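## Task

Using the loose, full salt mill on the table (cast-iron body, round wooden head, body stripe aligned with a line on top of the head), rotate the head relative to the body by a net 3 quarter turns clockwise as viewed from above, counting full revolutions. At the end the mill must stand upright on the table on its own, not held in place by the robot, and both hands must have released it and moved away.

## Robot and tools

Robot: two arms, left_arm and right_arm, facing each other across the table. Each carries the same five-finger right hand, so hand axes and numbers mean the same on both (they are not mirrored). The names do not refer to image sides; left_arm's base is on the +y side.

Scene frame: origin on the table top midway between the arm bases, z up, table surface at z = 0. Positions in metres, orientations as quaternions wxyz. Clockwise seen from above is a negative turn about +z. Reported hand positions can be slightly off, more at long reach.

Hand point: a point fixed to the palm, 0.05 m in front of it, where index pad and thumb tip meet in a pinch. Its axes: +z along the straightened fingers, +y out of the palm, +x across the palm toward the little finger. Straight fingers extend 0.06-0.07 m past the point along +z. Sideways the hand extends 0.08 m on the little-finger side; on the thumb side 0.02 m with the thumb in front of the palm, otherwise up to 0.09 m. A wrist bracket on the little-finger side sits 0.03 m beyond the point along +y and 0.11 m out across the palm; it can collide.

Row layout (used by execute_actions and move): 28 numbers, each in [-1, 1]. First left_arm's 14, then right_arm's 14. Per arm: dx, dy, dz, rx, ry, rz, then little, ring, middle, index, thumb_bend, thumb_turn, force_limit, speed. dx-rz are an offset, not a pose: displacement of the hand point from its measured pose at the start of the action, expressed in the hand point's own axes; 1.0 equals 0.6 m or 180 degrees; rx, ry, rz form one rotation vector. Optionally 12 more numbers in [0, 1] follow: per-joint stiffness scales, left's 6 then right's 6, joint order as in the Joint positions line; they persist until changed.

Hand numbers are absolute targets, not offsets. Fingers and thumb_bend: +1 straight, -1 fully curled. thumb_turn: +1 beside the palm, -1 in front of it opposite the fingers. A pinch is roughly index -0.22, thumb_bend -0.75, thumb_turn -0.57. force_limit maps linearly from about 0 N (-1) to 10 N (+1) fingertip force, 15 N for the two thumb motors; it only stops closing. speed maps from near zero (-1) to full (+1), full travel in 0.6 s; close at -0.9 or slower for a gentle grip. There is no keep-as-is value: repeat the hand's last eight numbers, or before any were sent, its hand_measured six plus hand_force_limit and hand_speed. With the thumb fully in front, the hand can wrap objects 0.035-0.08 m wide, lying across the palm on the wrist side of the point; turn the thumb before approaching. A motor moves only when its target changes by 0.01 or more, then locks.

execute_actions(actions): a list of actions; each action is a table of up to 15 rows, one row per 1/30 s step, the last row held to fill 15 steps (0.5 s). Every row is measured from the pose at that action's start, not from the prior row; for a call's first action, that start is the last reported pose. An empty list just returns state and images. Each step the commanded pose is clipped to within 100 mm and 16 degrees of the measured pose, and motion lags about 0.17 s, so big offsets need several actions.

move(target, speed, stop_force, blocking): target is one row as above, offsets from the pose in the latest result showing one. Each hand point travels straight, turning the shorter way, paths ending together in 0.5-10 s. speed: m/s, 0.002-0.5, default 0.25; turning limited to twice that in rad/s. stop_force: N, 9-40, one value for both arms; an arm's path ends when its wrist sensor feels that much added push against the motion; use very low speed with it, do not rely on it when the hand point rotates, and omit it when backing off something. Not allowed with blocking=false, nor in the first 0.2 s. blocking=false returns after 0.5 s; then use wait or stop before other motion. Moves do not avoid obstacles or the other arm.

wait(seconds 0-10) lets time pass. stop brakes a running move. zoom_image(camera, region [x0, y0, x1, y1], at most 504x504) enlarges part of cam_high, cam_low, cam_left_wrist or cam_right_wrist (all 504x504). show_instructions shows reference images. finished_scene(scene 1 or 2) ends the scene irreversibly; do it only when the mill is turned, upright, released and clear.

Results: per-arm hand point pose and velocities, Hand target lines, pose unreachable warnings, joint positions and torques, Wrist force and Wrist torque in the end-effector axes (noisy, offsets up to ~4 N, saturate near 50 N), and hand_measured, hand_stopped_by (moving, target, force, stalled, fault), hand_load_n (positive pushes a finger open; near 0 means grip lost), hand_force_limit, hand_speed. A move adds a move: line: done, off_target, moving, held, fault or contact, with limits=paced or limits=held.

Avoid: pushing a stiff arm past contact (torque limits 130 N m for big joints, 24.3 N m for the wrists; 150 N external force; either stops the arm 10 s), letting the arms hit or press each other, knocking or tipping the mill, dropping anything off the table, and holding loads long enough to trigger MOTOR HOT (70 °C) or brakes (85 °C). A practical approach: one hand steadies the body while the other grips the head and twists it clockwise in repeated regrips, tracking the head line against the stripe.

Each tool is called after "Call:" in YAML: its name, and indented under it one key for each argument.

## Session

Call:
execute_actions:
  actions: []

Scene clock: 0.00 s.
left_arm: end_effector_position=(+0.3315, +0.5515, +0.4691) hand_measured=(+1.000, +1.000, +1.000, +1.000, +1.000, +1.000) hand_load_n=(+0.0, +0.0, +0.0, +0.0, +0.0, +0.0) hand_stopped_by=(target, target, target, target, target, target) hand_force_limit=0.00 hand_speed=-0.80 end_effector_quat_wxyz=(-0.027, +0.291, +0.956, +0.013) end_effector_velocity=(+0.000, -0.000, -0.000) end_effector_angular_velocity=(-0.001, -0.001, -0.000) | right_arm: end_effector_position=(+0.1453, -0.3466, +0.4834) hand_measured=(+1.000, +1.000, +1.000, +1.000, +1.000, +1.000) hand_load_n=(+0.0, +0.0, +0.0, +0.0, +0.0, +0.0) hand_stopped_by=(target, target, target, target, target, target) hand_force_limit=0.00 hand_speed=-0.80 end_effector_quat_wxyz=(-0.005, -0.307, +0.952, -0.005) end_effector_velocity=(+0.000, -0.000, -0.000) end_effector_angular_velocity=(-0.000, +0.001, -0.000)
Joint positions: left_arm=[ 0.531 -1.695  1.357  1.968  1.581 -1.893] | right_arm=[-1.165 -1.749  1.349  1.98   1.58  -1.894]
Joint velocities: left_arm=[-0.    -0.     0.    -0.002 -0.     0.   ] | right_arm=[-0.  0.  0.  0. -0.  0.]
Joint torques (N m, as the arm reports them, + toward a larger angle): no reading
Wrist force (N, on the end effector, along its own x y z axes, offset not removed): no reading
Wrist torque (N m, same axes, about the end effector's origin, offset not removed): no reading
Hand target (left_arm): +0.332, +0.551, +0.469; -0.027, +0.291, +0.956, +0.013
Hand target (right_arm): +0.145, -0.347, +0.483; -0.005, -0.307, +0.952, -0.005
Joint stiffness scale: left_arm=[1. 1. 1. 1. 1. 1.] | right_arm=[1. 1. 1. 1. 1. 1.]

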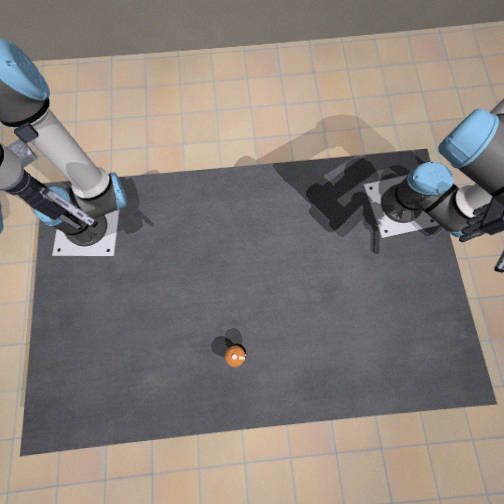

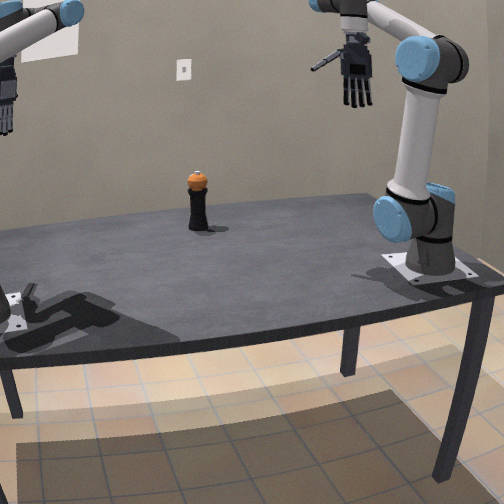

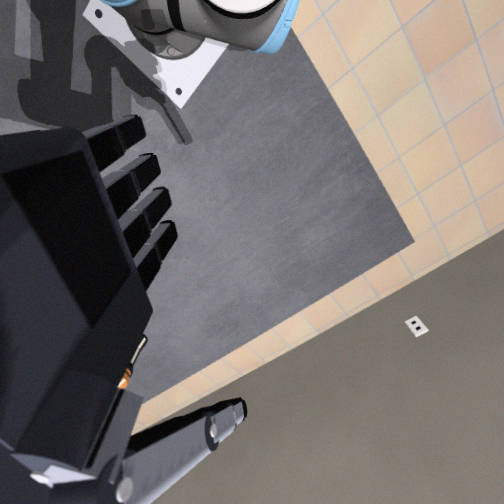

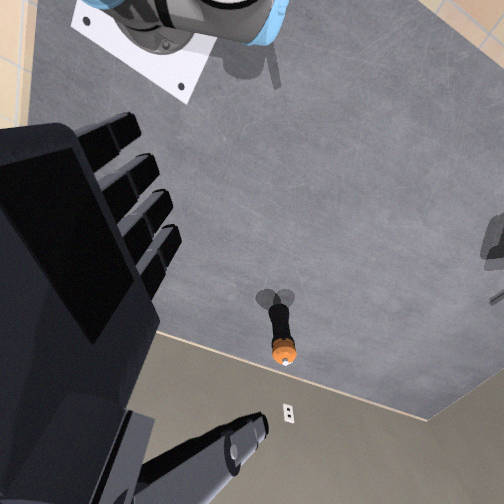

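Call:
move:
  target: [-0.204,-0.565,0.23,0,0,-0.689,-1,0.5,0.5,0.5,0.7,-1,1,1,-0.28,-0.215,0.417,0,0,0.865,1,1,1,1,1,-1,1,0.5]
  speed: 0.4

Call:
move:
  target: [0,0,0,0.283,0,0,-1,0.5,0.5,0.5,0.7,-1,1,1,0.2,0,0.15,0,0.5,0,1,1,1,1,1,-1,1,0.5]
  speed: 0.35

Call:
move:
  target: [0,0,0,0,0,0,-1,0.5,0.5,0.5,0.7,-1,1,1,-0.165,0,0.25,0,0,0,1,1,1,1,1,-1,1,0.5]
  speed: 0.15

Call:
zoom_image:
  camera: "cam_high"
  region: [150,288,290,408]

Scene clock: 19.23 s.
left_arm: end_effector_position=(+0.2381, +0.2087, +0.3211) hand_measured=(-1.000, +0.500, +0.500, +0.500, +0.700, -1.000) hand_load_n=(+0.0, +0.0, +0.0, +0.0, +0.0, +0.0) hand_stopped_by=(target, target, target, target, target, target) hand_force_limit=1.00 hand_speed=1.00 end_effector_quat_wxyz=(+0.001, +0.708, -0.706, -0.031) end_effector_velocity=(-0.000, -0.001, +0.000) end_effector_angular_velocity=(+0.000, -0.002, +0.010) | right_arm: end_effector_position=(+0.3539, -0.3567, +0.2315) hand_measured=(+1.000, +1.000, +1.000, +1.000, +1.000, -1.000) hand_load_n=(+0.0, +0.0, +0.0, +0.0, +0.0, +0.0) hand_stopped_by=(target, target, target, target, target, target) hand_force_limit=1.00 hand_speed=0.50 end_effector_quat_wxyz=(+0.003, +0.865, +0.501, -0.007) end_effector_velocity=(+0.000, -0.001, -0.000) end_effector_angular_velocity=(-0.003, -0.001, -0.013)
Joint positions: left_arm=[ 0.158 -1.09   1.033  1.68   1.603 -4.431] | right_arm=[-1.01  -1.288  1.521  1.351  1.578  0.977]
Joint velocities: left_arm=[-0.001 -0.001  0.     0.    -0.001 -0.011] | right_arm=[ 0.     0.003 -0.002 -0.     0.003  0.013]
Joint torques (N m, as the arm reports them, + toward a larger angle): left_arm=[ -0.96 -37.67 -20.48   2.09  -0.51  -0.31] | right_arm=[  0.41 -27.03 -22.12   1.97   0.31   0.31]
Wrist force (N, on the end effector, along its own x y z axes, offset not removed): left_arm=[1.2 0.3 -3.3] | right_arm=[2.7 -1.4 0.6]
Wrist torque (N m, same axes, about the end effector's origin, offset not removed): left_arm=[0.22 -0.43 -0.03] | right_arm=[-0.14 -0.42 0.25]
Hand target (left_arm): +0.238, +0.207, +0.321; +0.001, +0.708, -0.706, -0.030
Hand target (right_arm): +0.356, -0.356, +0.232; +0.004, +0.866, +0.500, -0.006
Off the commanded pose (left_arm): 0.001 m, 0 deg.
Off the commanded pose (right_arm): 0.002 m, 0 deg.
Joint stiffness scale: left_arm=[1. 1. 1. 1. 1. 1.] | right_arm=[1. 1. 1. 1. 1. 1.]
move: done

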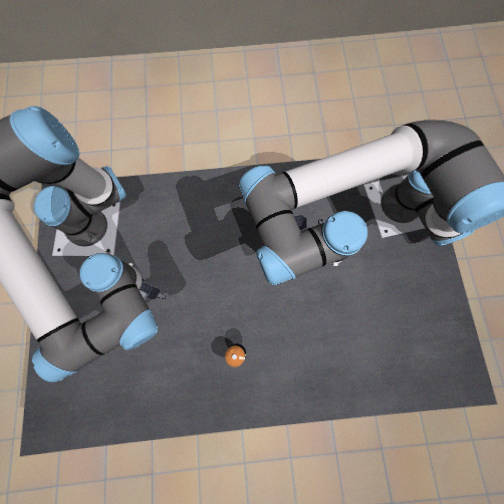

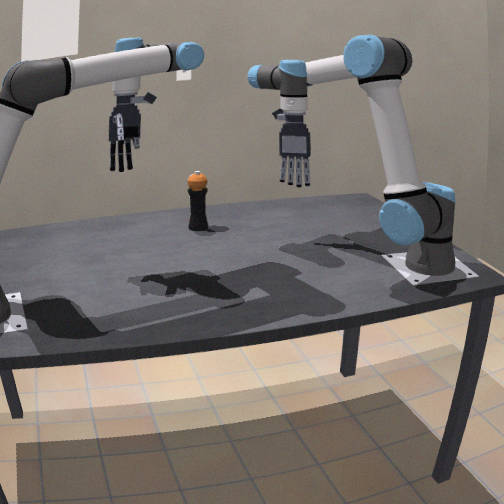

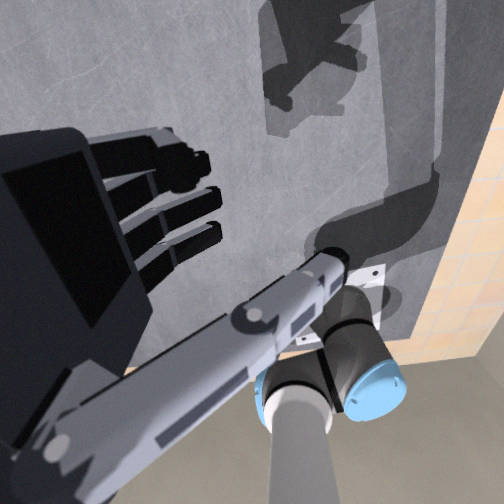

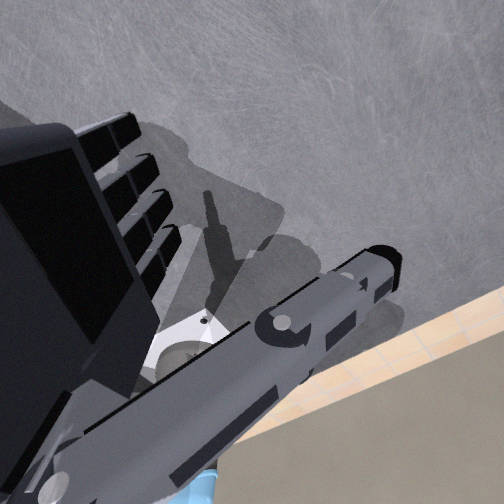

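Scene clock: 22.47 s.
left_arm: end_effector_position=(+0.2380, +0.2075, +0.3213) hand_measured=(-1.000, +0.500, +0.500, +0.500, +0.700, -1.000) hand_load_n=(+0.0, +0.0, +0.0, +0.0, +0.0, +0.0) hand_stopped_by=(target, target, target, target, target, target) hand_force_limit=1.00 hand_speed=1.00 end_effector_quat_wxyz=(-0.302, +0.640, -0.650, +0.276) end_effector_velocity=(+0.000, +0.000, +0.000) end_effector_angular_velocity=(-0.002, -0.000, +0.002) | right_arm: end_effector_position=(+0.4150, -0.2544, +0.1418) hand_measured=(+1.000, +1.000, +1.000, +1.000, +1.000, -1.000) hand_load_n=(+0.0, +0.0, +0.0, +0.0, +0.0, +0.0) hand_stopped_by=(target, target, target, target, target, target) hand_force_limit=1.00 hand_speed=0.50 end_effector_quat_wxyz=(-0.351, +0.616, +0.358, +0.608) end_effector_velocity=(+0.003, -0.000, +0.002) end_effector_angular_velocity=(+0.012, -0.014, -0.007)
Joint positions: left_arm=[-0.331 -1.278  1.442  1.671  0.76  -5.016] | right_arm=[-1.383 -1.58   2.498 -0.893  0.603  1.547]
Joint velocities: left_arm=[ 0.001 -0.     0.    -0.    -0.    -0.002] | right_arm=[ 0.002  0.004  0.006 -0.042  0.009  0.019]
Joint torques (N m, as the arm reports them, + toward a larger angle): left_arm=[ -0.89 -31.89 -15.03   2.58  -1.66  -0.31] | right_arm=[  1.61 -11.66  -9.71  -1.09   0.28   0.21]
Wrist force (N, on the end effector, along its own x y z axes, offset not removed): left_arm=[0.5 -2.1 4.8] | right_arm=[0.8 0.1 -0.8]
Wrist torque (N m, same axes, about the end effector's origin, offset not removed): left_arm=[-0.68 -0.44 0.11] | right_arm=[0.29 -0.20 0.24]
Hand target (left_arm): +0.238, +0.208, +0.321; -0.303, +0.640, -0.650, +0.276
Hand target (right_arm): +0.413, -0.254, +0.140; -0.352, +0.617, +0.357, +0.607
Off the commanded pose (left_arm): 0.001 m, 0 deg.
Off the commanded pose (right_arm): 0.003 m, 0 deg.
Joint stiffness scale: left_arm=[1. 1. 1. 1. 1. 1.] | right_arm=[1. 1. 1. 1. 1. 1.]
move: done

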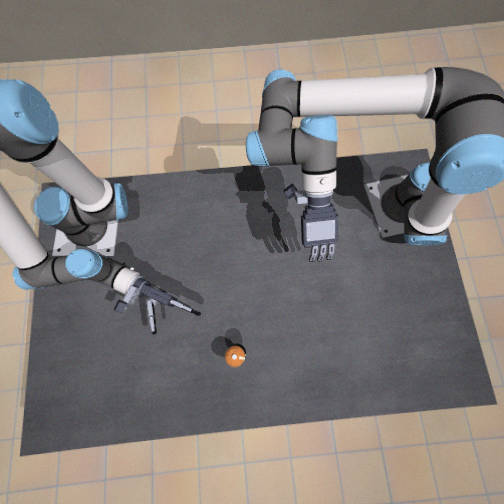

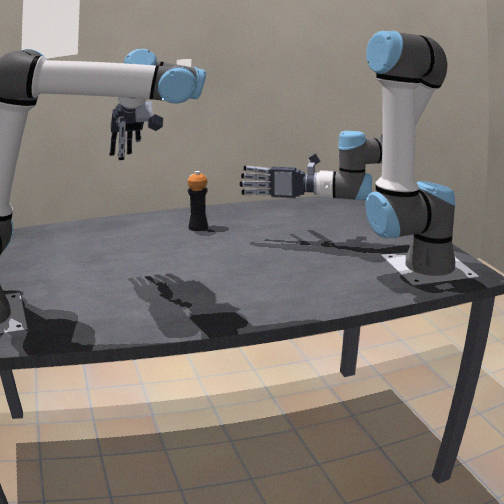

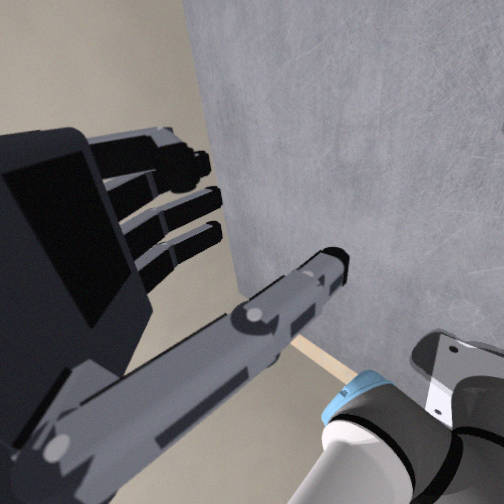

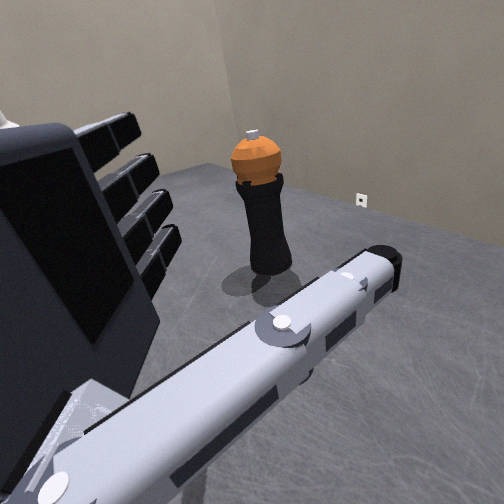

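Scene clock: 24.27 s.
left_arm: end_effector_position=(+0.2380, +0.2075, +0.3213) hand_measured=(-1.000, +0.500, +0.500, +0.500, +0.700, -1.000) hand_load_n=(+0.0, +0.0, +0.0, +0.0, +0.0, +0.0) hand_stopped_by=(target, target, target, target, target, target) hand_force_limit=1.00 hand_speed=1.00 end_effector_quat_wxyz=(-0.302, +0.640, -0.650, +0.276) end_effector_velocity=(-0.000, -0.001, -0.001) end_effector_angular_velocity=(+0.000, -0.000, -0.001) | right_arm: end_effector_position=(+0.4882, -0.1272, +0.0400) hand_measured=(+1.000, +1.000, +1.000, +1.000, +1.000, -1.000) hand_load_n=(+0.0, +0.0, +0.0, +0.0, +0.0, +0.0) hand_stopped_by=(target, target, target, target, target, target) hand_force_limit=1.00 hand_speed=0.50 end_effector_quat_wxyz=(-0.351, +0.617, +0.358, +0.607) end_effector_velocity=(+0.001, +0.001, -0.001) end_effector_angular_velocity=(-0.000, +0.000, -0.003)
Joint positions: left_arm=[-0.331 -1.278  1.442  1.671  0.76  -5.016] | right_arm=[-1.04  -1.038  2.165 -1.106  0.947  1.557]
Joint velocities: left_arm=[-0.001  0.002  0.    -0.002 -0.    -0.   ] | right_arm=[ 0.002  0.005 -0.004 -0.     0.005 -0.   ]
Joint torques (N m, as the arm reports them, + toward a larger angle): left_arm=[ -0.77 -30.34 -16.7    2.4   -1.2   -0.08] | right_arm=[  2.42 -29.02 -13.89  -1.57   0.03   0.45]
Wrist force (N, on the end effector, along its own x y z axes, offset not removed): left_arm=[4.9 -0.9 0.8] | right_arm=[-1.7 -1.7 -1.6]
Wrist torque (N m, same axes, about the end effector's origin, offset not removed): left_arm=[-0.09 -0.71 0.18] | right_arm=[0.04 0.31 0.10]
Hand target (left_arm): +0.238, +0.208, +0.321; -0.302, +0.640, -0.650, +0.276
Hand target (right_arm): +0.489, -0.126, +0.040; -0.351, +0.616, +0.358, +0.608
Off the commanded pose (left_arm): 0.000 m, 0 deg.
Off the commanded pose (right_arm): 0.002 m, 0 deg.
Joint stiffness scale: left_arm=[1. 1. 1. 1. 1. 1.] | right_arm=[1. 1. 1. 1. 1. 1.]
move: done

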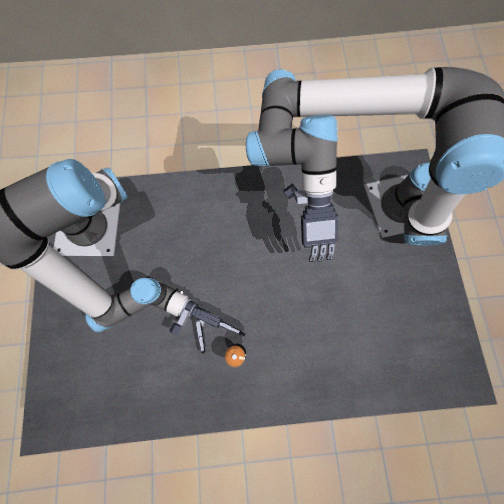

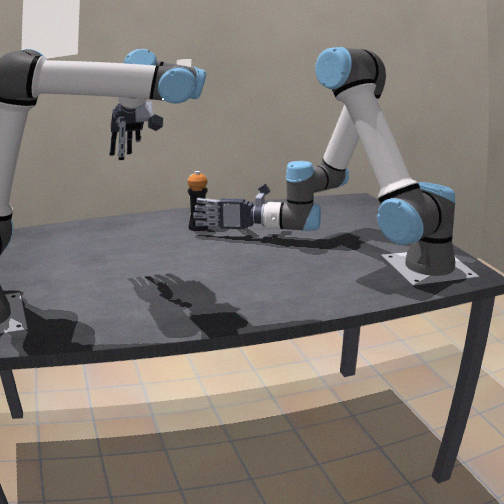

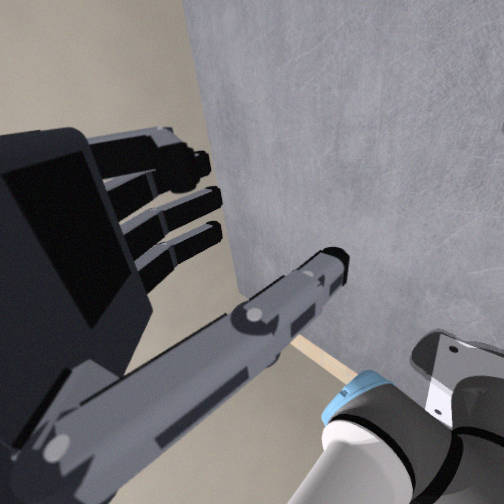

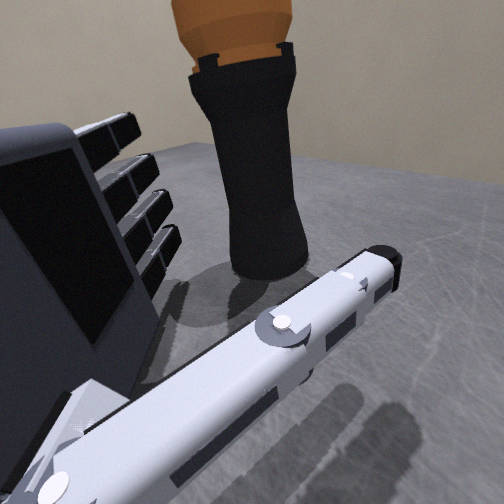

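Region (150, 288, 290, 408) of cam_high's 504x504 image, scaled by 3.600, with more detail than that image has; it fills the top 432 rows of this view, and the rest is white.

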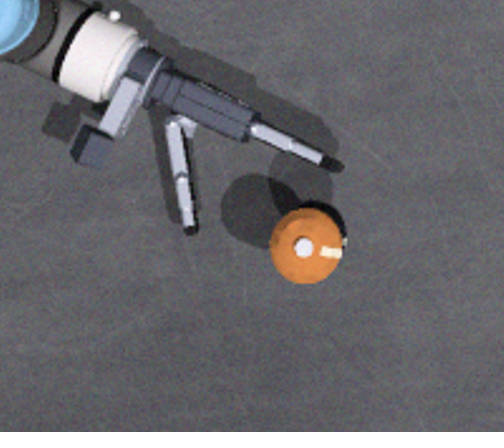

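Call:
move:
  target: [0,0,0,0.015,0.008,-0.01,-1,0.5,0.5,0.5,0.7,-1,1,1,-0.002,0.035,0.145,0,0.005,0,1,1,1,1,1,-1,1,0.5]
  speed: 0.07

Call:
move:
  target: [0,0,0,0,0,0,-1,0.5,0.5,0.5,0.7,-1,1,1,0,0,0,0,0,0,-0.15,-0.15,-1,-1,-1,-1,1,-0.5]

Call:
move:
  target: [0,0,0,0,0,0,-1,0.5,0.5,0.5,0.7,-1,1,1,0,0,0,0,0,0,-0.15,-0.15,-0.9,-0.9,-0.9,-1,1,-0.7]

Call:
zoom_image:
  camera: "cam_high"
  region: [150,288,290,408]

Scene clock: 39.07 s.
left_arm: end_effector_position=(+0.2382, +0.2069, +0.3212) hand_measured=(-1.000, +0.500, +0.500, +0.500, +0.700, -1.000) hand_load_n=(+0.0, +0.0, +0.0, +0.0, +0.0, +0.0) hand_stopped_by=(target, target, target, target, target, target) hand_force_limit=1.00 hand_speed=1.00 end_effector_quat_wxyz=(-0.305, +0.640, -0.637, +0.303) end_effector_velocity=(+0.001, +0.000, +0.000) end_effector_angular_velocity=(-0.000, -0.003, +0.001) | right_arm: end_effector_position=(+0.5491, -0.0641, +0.0372) hand_measured=(+1.000, +1.000, +1.000, +1.000, +1.000, -1.000) hand_load_n=(+0.0, +0.0, +0.0, +0.0, +0.0, +0.0) hand_stopped_by=(target, target, target, target, target, target) hand_force_limit=1.00 hand_speed=0.50 end_effector_quat_wxyz=(-0.353, +0.612, +0.355, +0.612) end_effector_velocity=(+0.002, +0.001, -0.001) end_effector_angular_velocity=(-0.002, +0.003, -0.002)
Joint positions: left_arm=[-0.357 -1.296  1.485  1.663  0.716 -5.077] | right_arm=[-0.971 -0.909  1.907 -0.996  1.017  1.567]
Joint velocities: left_arm=[ 0.    -0.     0.001  0.002 -0.002 -0.003] | right_arm=[ 0.001  0.003 -0.007  0.008  0.003  0.   ]
Joint torques (N m, as the arm reports them, + toward a larger angle): left_arm=[ -2.04 -32.62 -15.7    2.23  -1.78  -0.07] | right_arm=[  2.72 -36.23 -18.3   -1.24   0.18   0.29]
Wrist force (N, on the end effector, along its own x y z axes, offset not removed): left_arm=[5.1 -2.1 2.7] | right_arm=[0.0 -0.8 -5.8]
Wrist torque (N m, same axes, about the end effector's origin, offset not removed): left_arm=[-0.38 -0.77 0.00] | right_arm=[0.43 -0.07 0.12]
Hand target (left_arm): +0.238, +0.207, +0.321; -0.305, +0.640, -0.637, +0.304
Hand target (right_arm): +0.550, -0.062, +0.037; -0.353, +0.612, +0.355, +0.612
Off the commanded pose (left_arm): 0.001 m, 0 deg.
Off the commanded pose (right_arm): 0.002 m, 0 deg.
Joint stiffness scale: left_arm=[1. 1. 1. 1. 1. 1.] | right_arm=[1. 1. 1. 1. 1. 1.]
move: done

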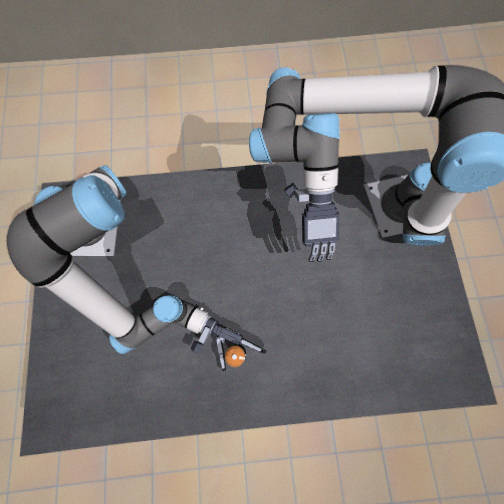

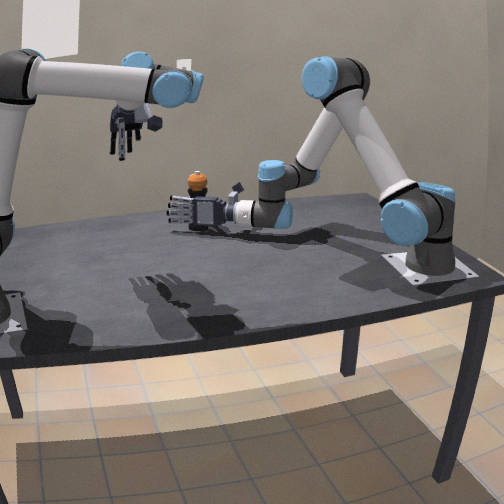

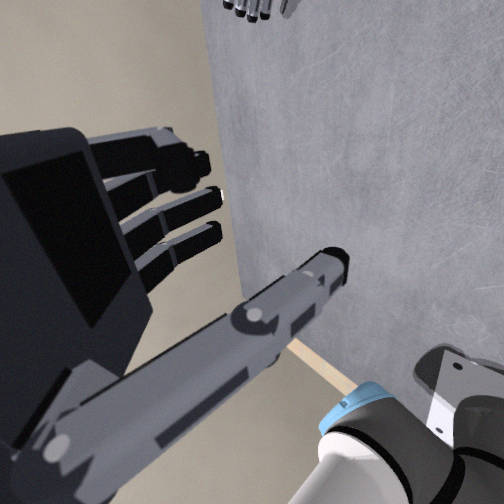

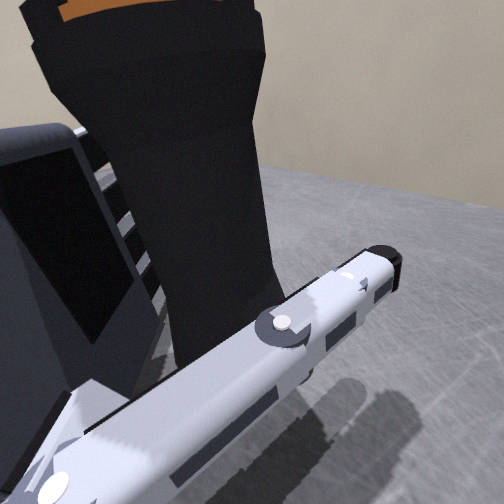

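Scene clock: 41.27 s.
left_arm: end_effector_position=(+0.2382, +0.2069, +0.3212) hand_measured=(-1.000, +0.500, +0.500, +0.500, +0.700, -1.000) hand_load_n=(+0.0, +0.0, +0.0, +0.0, +0.0, +0.0) hand_stopped_by=(target, target, target, target, target, target) hand_force_limit=1.00 hand_speed=1.00 end_effector_quat_wxyz=(-0.305, +0.640, -0.637, +0.303) end_effector_velocity=(-0.000, +0.000, +0.000) end_effector_angular_velocity=(+0.001, -0.000, +0.000) | right_arm: end_effector_position=(+0.5492, -0.0641, +0.0374) hand_measured=(-0.150, -0.150, -0.464, -0.408, +0.032, -1.000) hand_load_n=(+0.0, +0.0, +10.5, +10.5, +15.0, +0.0) hand_stopped_by=(target, target, force, force, force, target) hand_force_limit=1.00 hand_speed=-0.50 end_effector_quat_wxyz=(-0.353, +0.612, +0.355, +0.612) end_effector_velocity=(-0.000, -0.000, -0.001) end_effector_angular_velocity=(-0.000, +0.001, -0.000)
Joint positions: left_arm=[-0.357 -1.296  1.485  1.663  0.716 -5.077] | right_arm=[-0.971 -0.909  1.906 -0.996  1.017  1.567]
Joint velocities: left_arm=[-0.     0.    -0.     0.002 -0.    -0.001] | right_arm=[-0.     0.001 -0.    -0.     0.     0.   ]
Joint torques (N m, as the arm reports them, + toward a larger angle): left_arm=[ -0.35 -29.41 -17.21   2.33  -1.29  -0.05] | right_arm=[  0.66 -38.92 -12.92  -1.23  -0.37   0.07]
Wrist force (N, on the end effector, along its own x y z axes, offset not removed): left_arm=[1.5 -2.6 -0.4] | right_arm=[2.8 -3.9 -4.9]
Wrist torque (N m, same axes, about the end effector's origin, offset not removed): left_arm=[-0.35 -0.30 -0.20] | right_arm=[-0.26 -0.15 0.09]
Hand target (left_arm): +0.238, +0.207, +0.321; -0.305, +0.640, -0.637, +0.303
Hand target (right_arm): +0.549, -0.064, +0.037; -0.353, +0.612, +0.355, +0.612
Off the commanded pose (left_arm): 0.000 m, 0 deg.
Off the commanded pose (right_arm): 0.000 m, 0 deg.
Joint stiffness scale: left_arm=[1. 1. 1. 1. 1. 1.] | right_arm=[1. 1. 1. 1. 1. 1.]
move: done

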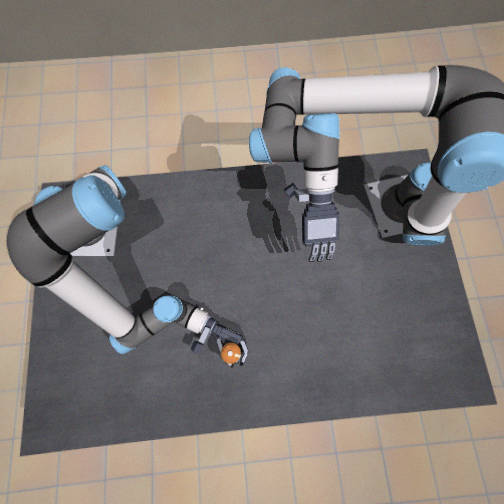

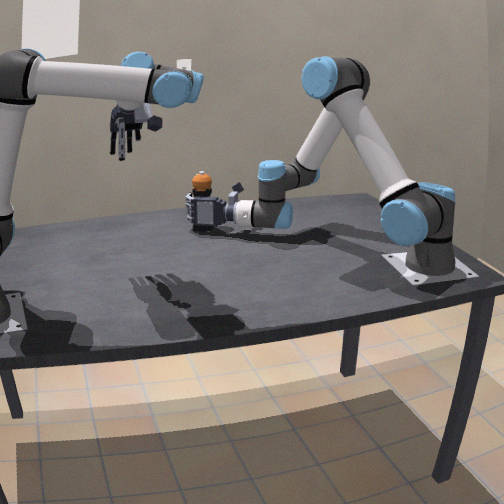

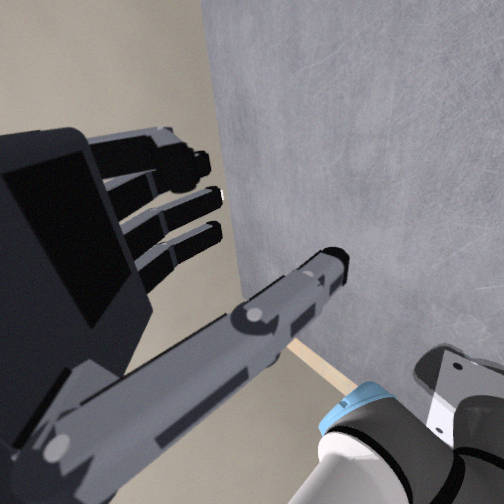

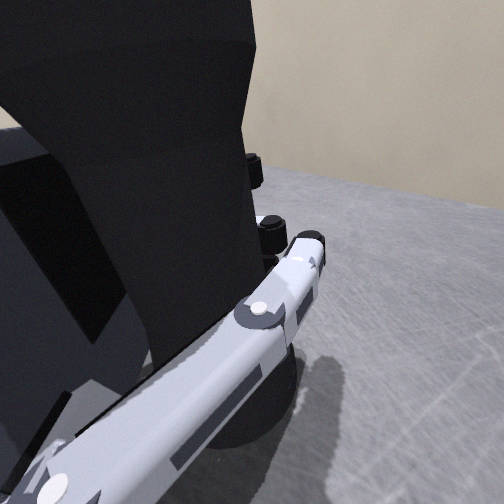

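Scene clock: 41.77 s.
left_arm: end_effector_position=(+0.2382, +0.2069, +0.3212) hand_measured=(-1.000, +0.500, +0.500, +0.500, +0.700, -1.000) hand_load_n=(+0.0, +0.0, +0.0, +0.0, +0.0, +0.0) hand_stopped_by=(target, target, target, target, target, target) hand_force_limit=1.00 hand_speed=1.00 end_effector_quat_wxyz=(-0.305, +0.640, -0.637, +0.303) end_effector_velocity=(+0.000, +0.000, +0.000) end_effector_angular_velocity=(-0.002, +0.000, -0.000) | right_arm: end_effector_position=(+0.5492, -0.0640, +0.0374) hand_measured=(-0.150, -0.150, -0.464, -0.408, +0.032, -1.000) hand_load_n=(+0.0, +0.0, +10.5, +10.5, +15.0, +0.0) hand_stopped_by=(target, target, force, force, force, target) hand_force_limit=1.00 hand_speed=-0.70 end_effector_quat_wxyz=(-0.353, +0.612, +0.355, +0.612) end_effector_velocity=(+0.000, +0.000, -0.000) end_effector_angular_velocity=(-0.000, +0.000, -0.000)
Joint positions: left_arm=[-0.357 -1.296  1.485  1.663  0.716 -5.077] | right_arm=[-0.971 -0.909  1.906 -0.996  1.017  1.567]
Joint velocities: left_arm=[ 0.    -0.001 -0.    -0.001  0.     0.   ] | right_arm=[-0.     0.001 -0.     0.     0.    -0.   ]
Joint torques (N m, as the arm reports them, + toward a larger angle): left_arm=[ -1.26 -29.37 -16.8    2.42  -1.38  -0.24] | right_arm=[  0.58 -38.59 -12.9   -1.44  -0.23   0.04]
Wrist force (N, on the end effector, along its own x y z axes, offset not removed): left_arm=[3.5 -3.0 0.9] | right_arm=[-0.8 -4.2 -3.9]
Wrist torque (N m, same axes, about the end effector's origin, offset not removed): left_arm=[-0.60 -0.65 -0.09] | right_arm=[-0.38 0.50 -0.06]
Hand target (left_arm): +0.238, +0.207, +0.321; -0.305, +0.640, -0.637, +0.303
Hand target (right_arm): +0.549, -0.064, +0.037; -0.353, +0.612, +0.355, +0.612
Off the commanded pose (left_arm): 0.000 m, 0 deg.
Off the commanded pose (right_arm): 0.000 m, 0 deg.
Joint stiffness scale: left_arm=[1. 1. 1. 1. 1. 1.] | right_arm=[1. 1. 1. 1. 1. 1.]
move: done

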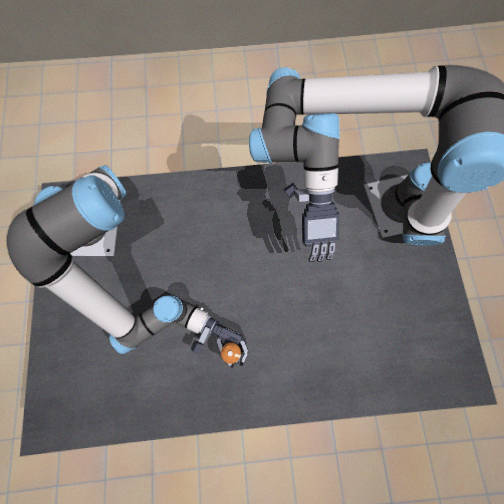

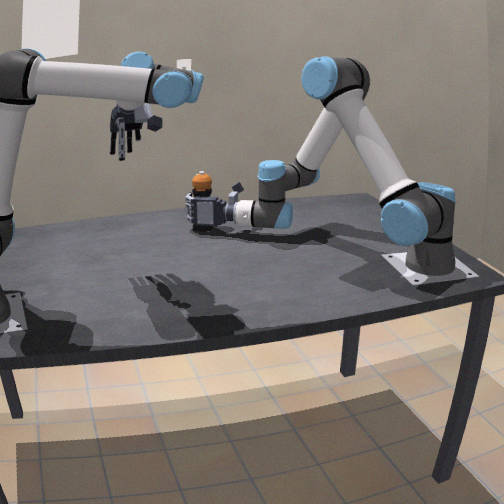

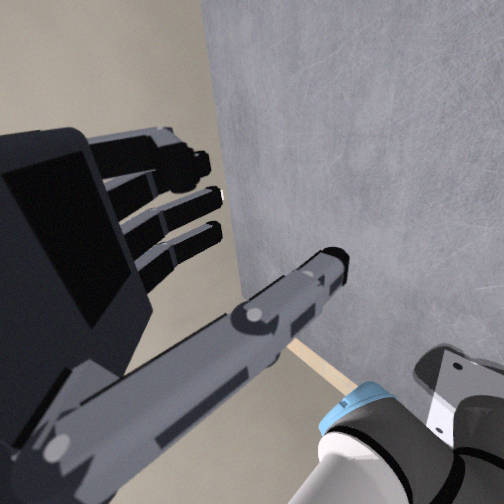

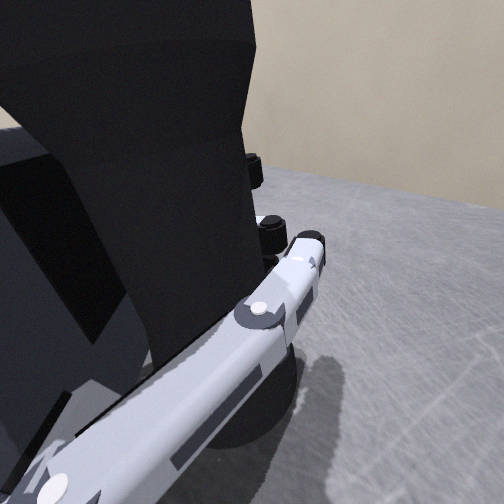

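Region (150, 288, 290, 408) of cam_high's 504x504 image, scaled by 3.600, with more detail than that image has; it fills the top 432 rows of this view, and the rest is white.

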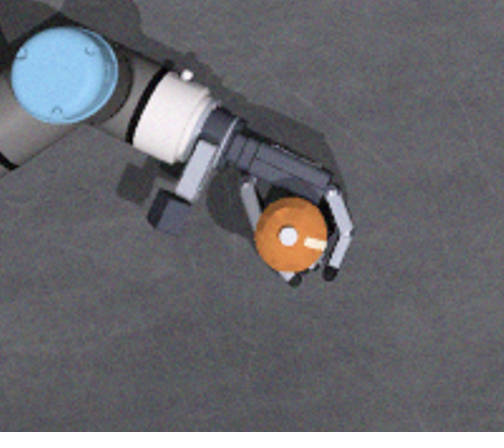

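Call:
execute_actions:
  actions: []

Call:
move:
  target: [0,0,0,0,0,0,-1,0.5,0.5,0.5,0.7,-1,1,1,0.008,-0.61,0.159,0,0,0,-0.15,-0.15,-0.9,-0.9,-0.9,-1,1,-0.7]
  speed: 0.1

Call:
move:
  target: [0.022,0.15,0.13,0,0,0,-1,0.5,0.5,0.5,0.7,-1,1,1,-0.007,0,0,0,0,0,-0.15,-0.15,-0.9,-0.9,-0.9,-1,1,-0.7]
  speed: 0.1

Scene clock: 65.87 s.
left_arm: end_effector_position=(+0.2382, +0.2069, +0.3212) hand_measured=(-1.000, +0.500, +0.500, +0.500, +0.700, -1.000) hand_load_n=(+0.0, +0.0, +0.0, +0.0, +0.0, +0.0) hand_stopped_by=(target, target, target, target, target, target) hand_force_limit=1.00 hand_speed=1.00 end_effector_quat_wxyz=(-0.305, +0.640, -0.637, +0.303) end_effector_velocity=(+0.000, +0.001, +0.001) end_effector_angular_velocity=(-0.002, +0.000, +0.001) | right_arm: end_effector_position=(+0.5492, -0.0640, +0.0374) hand_measured=(-0.150, -0.150, -0.464, -0.408, +0.032, -1.000) hand_load_n=(+0.0, +0.0, +10.5, +10.5, +15.0, +0.0) hand_stopped_by=(target, target, force, force, force, target) hand_force_limit=1.00 hand_speed=-0.70 end_effector_quat_wxyz=(-0.353, +0.612, +0.355, +0.612) end_effector_velocity=(-0.000, +0.000, +0.000) end_effector_angular_velocity=(+0.000, -0.000, +0.000)
Joint positions: left_arm=[-0.357 -1.296  1.485  1.663  0.716 -5.077] | right_arm=[-0.971 -0.909  1.906 -0.996  1.017  1.567]
Joint velocities: left_arm=[ 0.    -0.002  0.     0.    -0.    -0.   ] | right_arm=[ 0.  0. -0.  0. -0.  0.]
Joint torques (N m, as the arm reports them, + toward a larger angle): left_arm=[  0.49 -28.77 -17.93   2.37  -1.39   0.2 ] | right_arm=[  0.93 -39.09 -13.35  -1.55  -0.26   0.  ]
Wrist force (N, on the end effector, along its own x y z axes, offset not removed): left_arm=[4.2 -5.2 -0.4] | right_arm=[1.2 -3.1 -1.2]
Wrist torque (N m, same axes, about the end effector's origin, offset not removed): left_arm=[-0.70 -0.82 0.08] | right_arm=[-0.49 -0.23 0.06]
Hand target (left_arm): +0.238, +0.207, +0.321; -0.305, +0.640, -0.637, +0.303
Hand target (right_arm): +0.549, -0.064, +0.037; -0.353, +0.612, +0.355, +0.612
Off the commanded pose (left_arm): 0.000 m, 0 deg.
Off the commanded pose (right_arm): 0.000 m, 0 deg.
Joint stiffness scale: left_arm=[1. 1. 1. 1. 1. 1.] | right_arm=[1. 1. 1. 1. 1. 1.]

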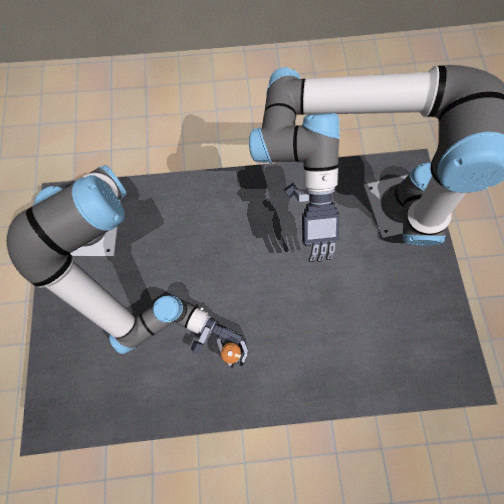

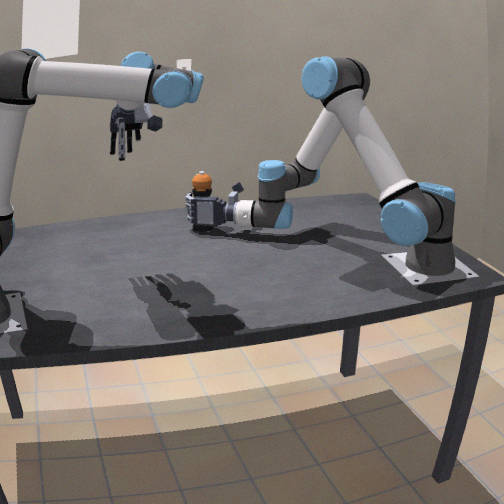

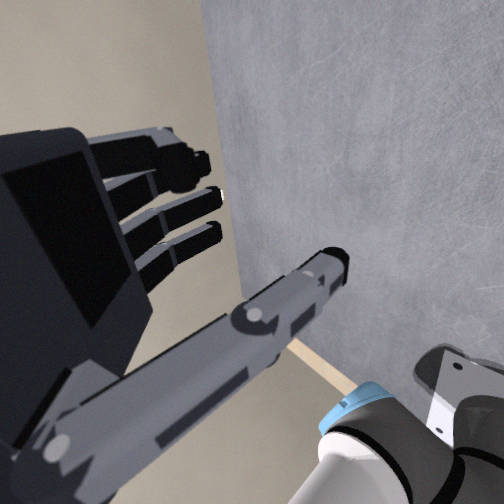

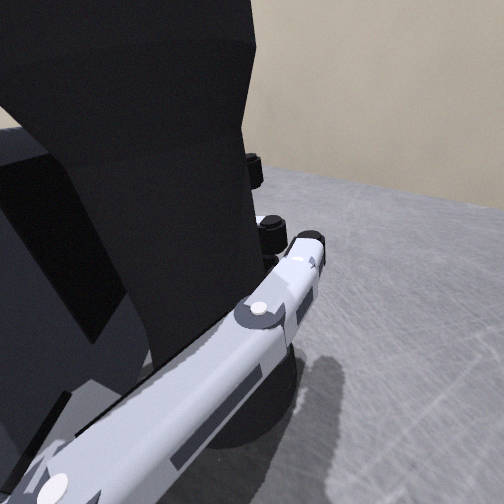

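Scene clock: 70.10 s.
left_arm: end_effector_position=(+0.2382, +0.2069, +0.3212) hand_measured=(-1.000, +0.500, +0.500, +0.500, +0.700, -1.000) hand_load_n=(+0.0, +0.0, +0.0, +0.0, +0.0, +0.0) hand_stopped_by=(target, target, target, target, target, target) hand_force_limit=1.00 hand_speed=1.00 end_effector_quat_wxyz=(-0.305, +0.640, -0.637, +0.303) end_effector_velocity=(+0.000, +0.000, +0.000) end_effector_angular_velocity=(+0.002, -0.000, +0.001) | right_arm: end_effector_position=(+0.2796, +0.2001, +0.0408) hand_measured=(-0.150, -0.150, -0.464, -0.408, +0.032, -1.000) hand_load_n=(+0.0, +0.0, +10.5, +10.5, +15.0, +0.5) hand_stopped_by=(target, target, force, force, force, target) hand_force_limit=1.00 hand_speed=-0.70 end_effector_quat_wxyz=(-0.353, +0.612, +0.356, +0.612) end_effector_velocity=(+0.003, -0.001, -0.003) end_effector_angular_velocity=(-0.008, +0.003, -0.012)
Joint positions: left_arm=[-0.357 -1.296  1.485  1.663  0.716 -5.077] | right_arm=[-0.253 -0.729  1.502 -0.771  1.734  1.567]
Joint velocities: left_arm=[ 0.001  0.     0.     0.002  0.    -0.   ] | right_arm=[-0.     0.006 -0.009  0.011  0.012 -0.   ]
Joint torques (N m, as the arm reports them, + toward a larger angle): left_arm=[  0.11 -29.19 -17.02   2.34  -1.46   0.11] | right_arm=[  1.58 -52.01 -24.4   -2.77   0.27  -0.06]
Wrist force (N, on the end effector, along its own x y z axes, offset not removed): left_arm=[2.3 -1.7 -0.5] | right_arm=[-5.7 1.0 -2.5]
Wrist torque (N m, same axes, about the end effector's origin, offset not removed): left_arm=[-0.08 -0.69 0.19] | right_arm=[0.55 0.14 0.11]
Hand target (left_arm): +0.238, +0.207, +0.321; -0.305, +0.640, -0.637, +0.303
Hand target (right_arm): +0.280, +0.202, +0.041; -0.353, +0.612, +0.355, +0.612
Off the commanded pose (left_arm): 0.000 m, 0 deg.
Off the commanded pose (right_arm): 0.001 m, 0 deg.
Joint stiffness scale: left_arm=[1. 1. 1. 1. 1. 1.] | right_arm=[1. 1. 1. 1. 1. 1.]
move: done

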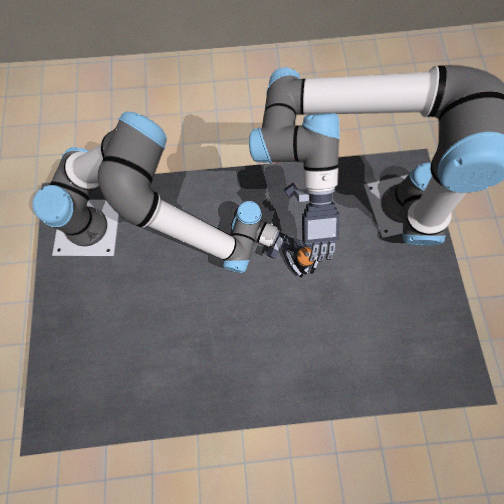

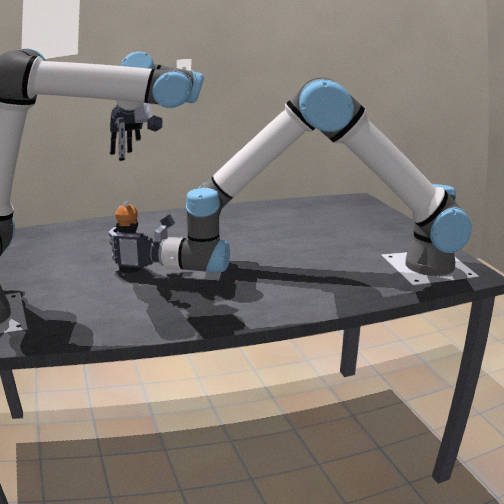

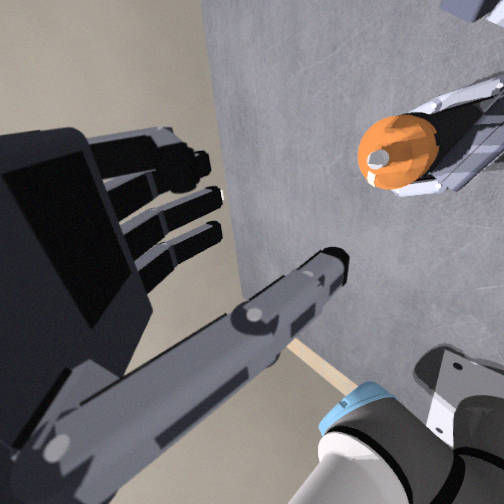

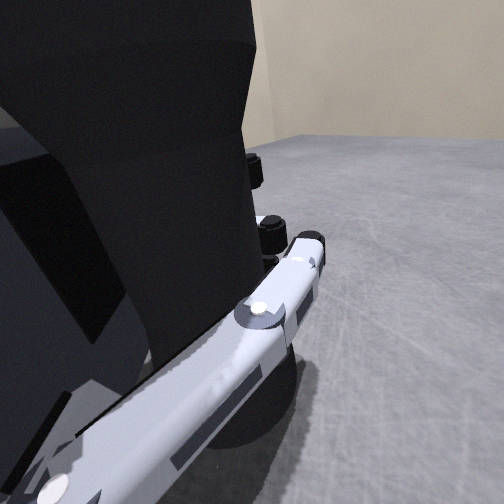

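Scene clock: 71.83 s.
left_arm: end_effector_position=(+0.2409, +0.1928, +0.2035) hand_measured=(-1.000, +0.500, +0.500, +0.500, +0.700, -1.000) hand_load_n=(+0.0, +0.0, +0.0, +0.0, +0.0, +0.0) hand_stopped_by=(target, target, target, target, target, target) hand_force_limit=1.00 hand_speed=1.00 end_effector_quat_wxyz=(-0.303, +0.641, -0.637, +0.304) end_effector_velocity=(+0.000, -0.001, -0.002) end_effector_angular_velocity=(-0.005, +0.001, -0.001) | right_arm: end_effector_position=(+0.2798, +0.2004, +0.0383) hand_measured=(-0.150, -0.150, -0.464, -0.408, +0.032, -1.000) hand_load_n=(+0.0, +0.0, +10.5, +10.5, +15.0, +0.5) hand_stopped_by=(target, target, force, force, force, target) hand_force_limit=1.00 hand_speed=-0.70 end_effector_quat_wxyz=(-0.353, +0.612, +0.355, +0.612) end_effector_velocity=(-0.000, -0.000, -0.000) end_effector_angular_velocity=(-0.000, +0.000, +0.000)
Joint positions: left_arm=[-0.343 -1.178  1.633  1.376  0.713 -5.055] | right_arm=[-0.253 -0.724  1.502 -0.777  1.735  1.567]
Joint velocities: left_arm=[ 0.001  0.001  0.    -0.009 -0.     0.003] | right_arm=[ 0.  0.  0. -0. -0.  0.]
Joint torques (N m, as the arm reports them, + toward a larger angle): left_arm=[  2.23 -31.54 -13.17   2.3   -1.82   0.42] | right_arm=[  0.32 -51.68 -19.43  -3.28  -0.49  -0.15]
Wrist force (N, on the end effector, along its own x y z axes, offset not removed): left_arm=[0.1 -2.3 -1.7] | right_arm=[-5.9 -2.6 -1.7]
Wrist torque (N m, same axes, about the end effector's origin, offset not removed): left_arm=[-0.07 -0.18 -0.08] | right_arm=[0.00 0.36 -0.07]
Hand target (left_arm): +0.242, +0.194, +0.202; -0.305, +0.640, -0.637, +0.303
Hand target (right_arm): +0.280, +0.200, +0.037; -0.353, +0.612, +0.356, +0.612
Off the commanded pose (left_arm): 0.002 m, 0 deg.
Off the commanded pose (right_arm): 0.002 m, 0 deg.
Joint stiffness scale: left_arm=[1. 1. 1. 1. 1. 1.] | right_arm=[1. 1. 1. 1. 1. 1.]
move: done

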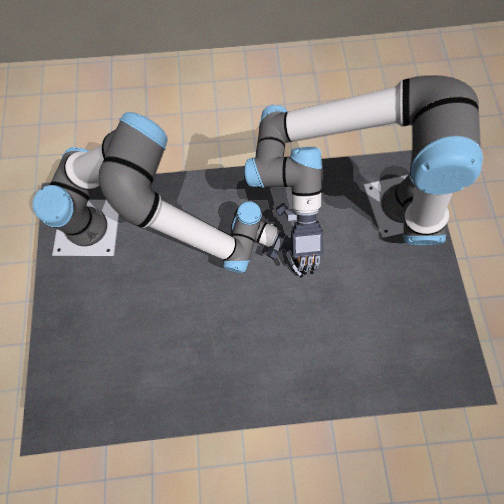

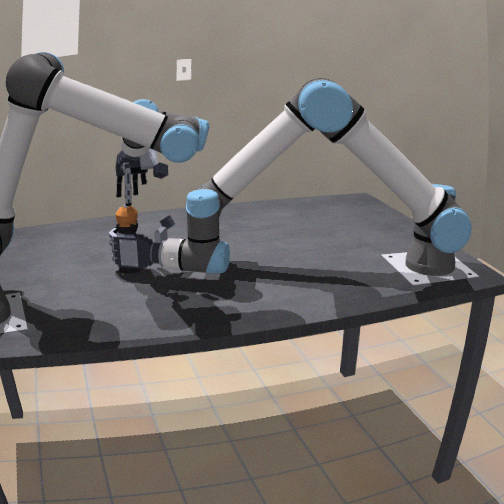

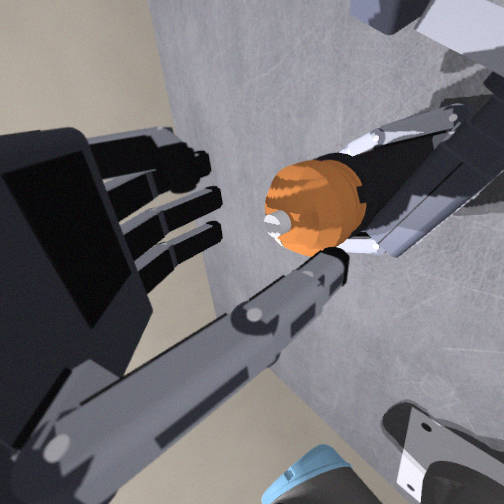

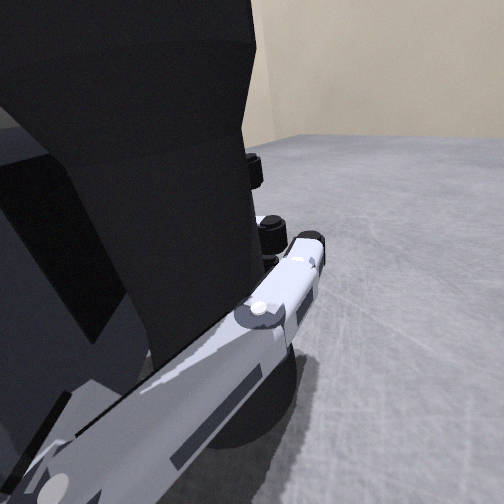

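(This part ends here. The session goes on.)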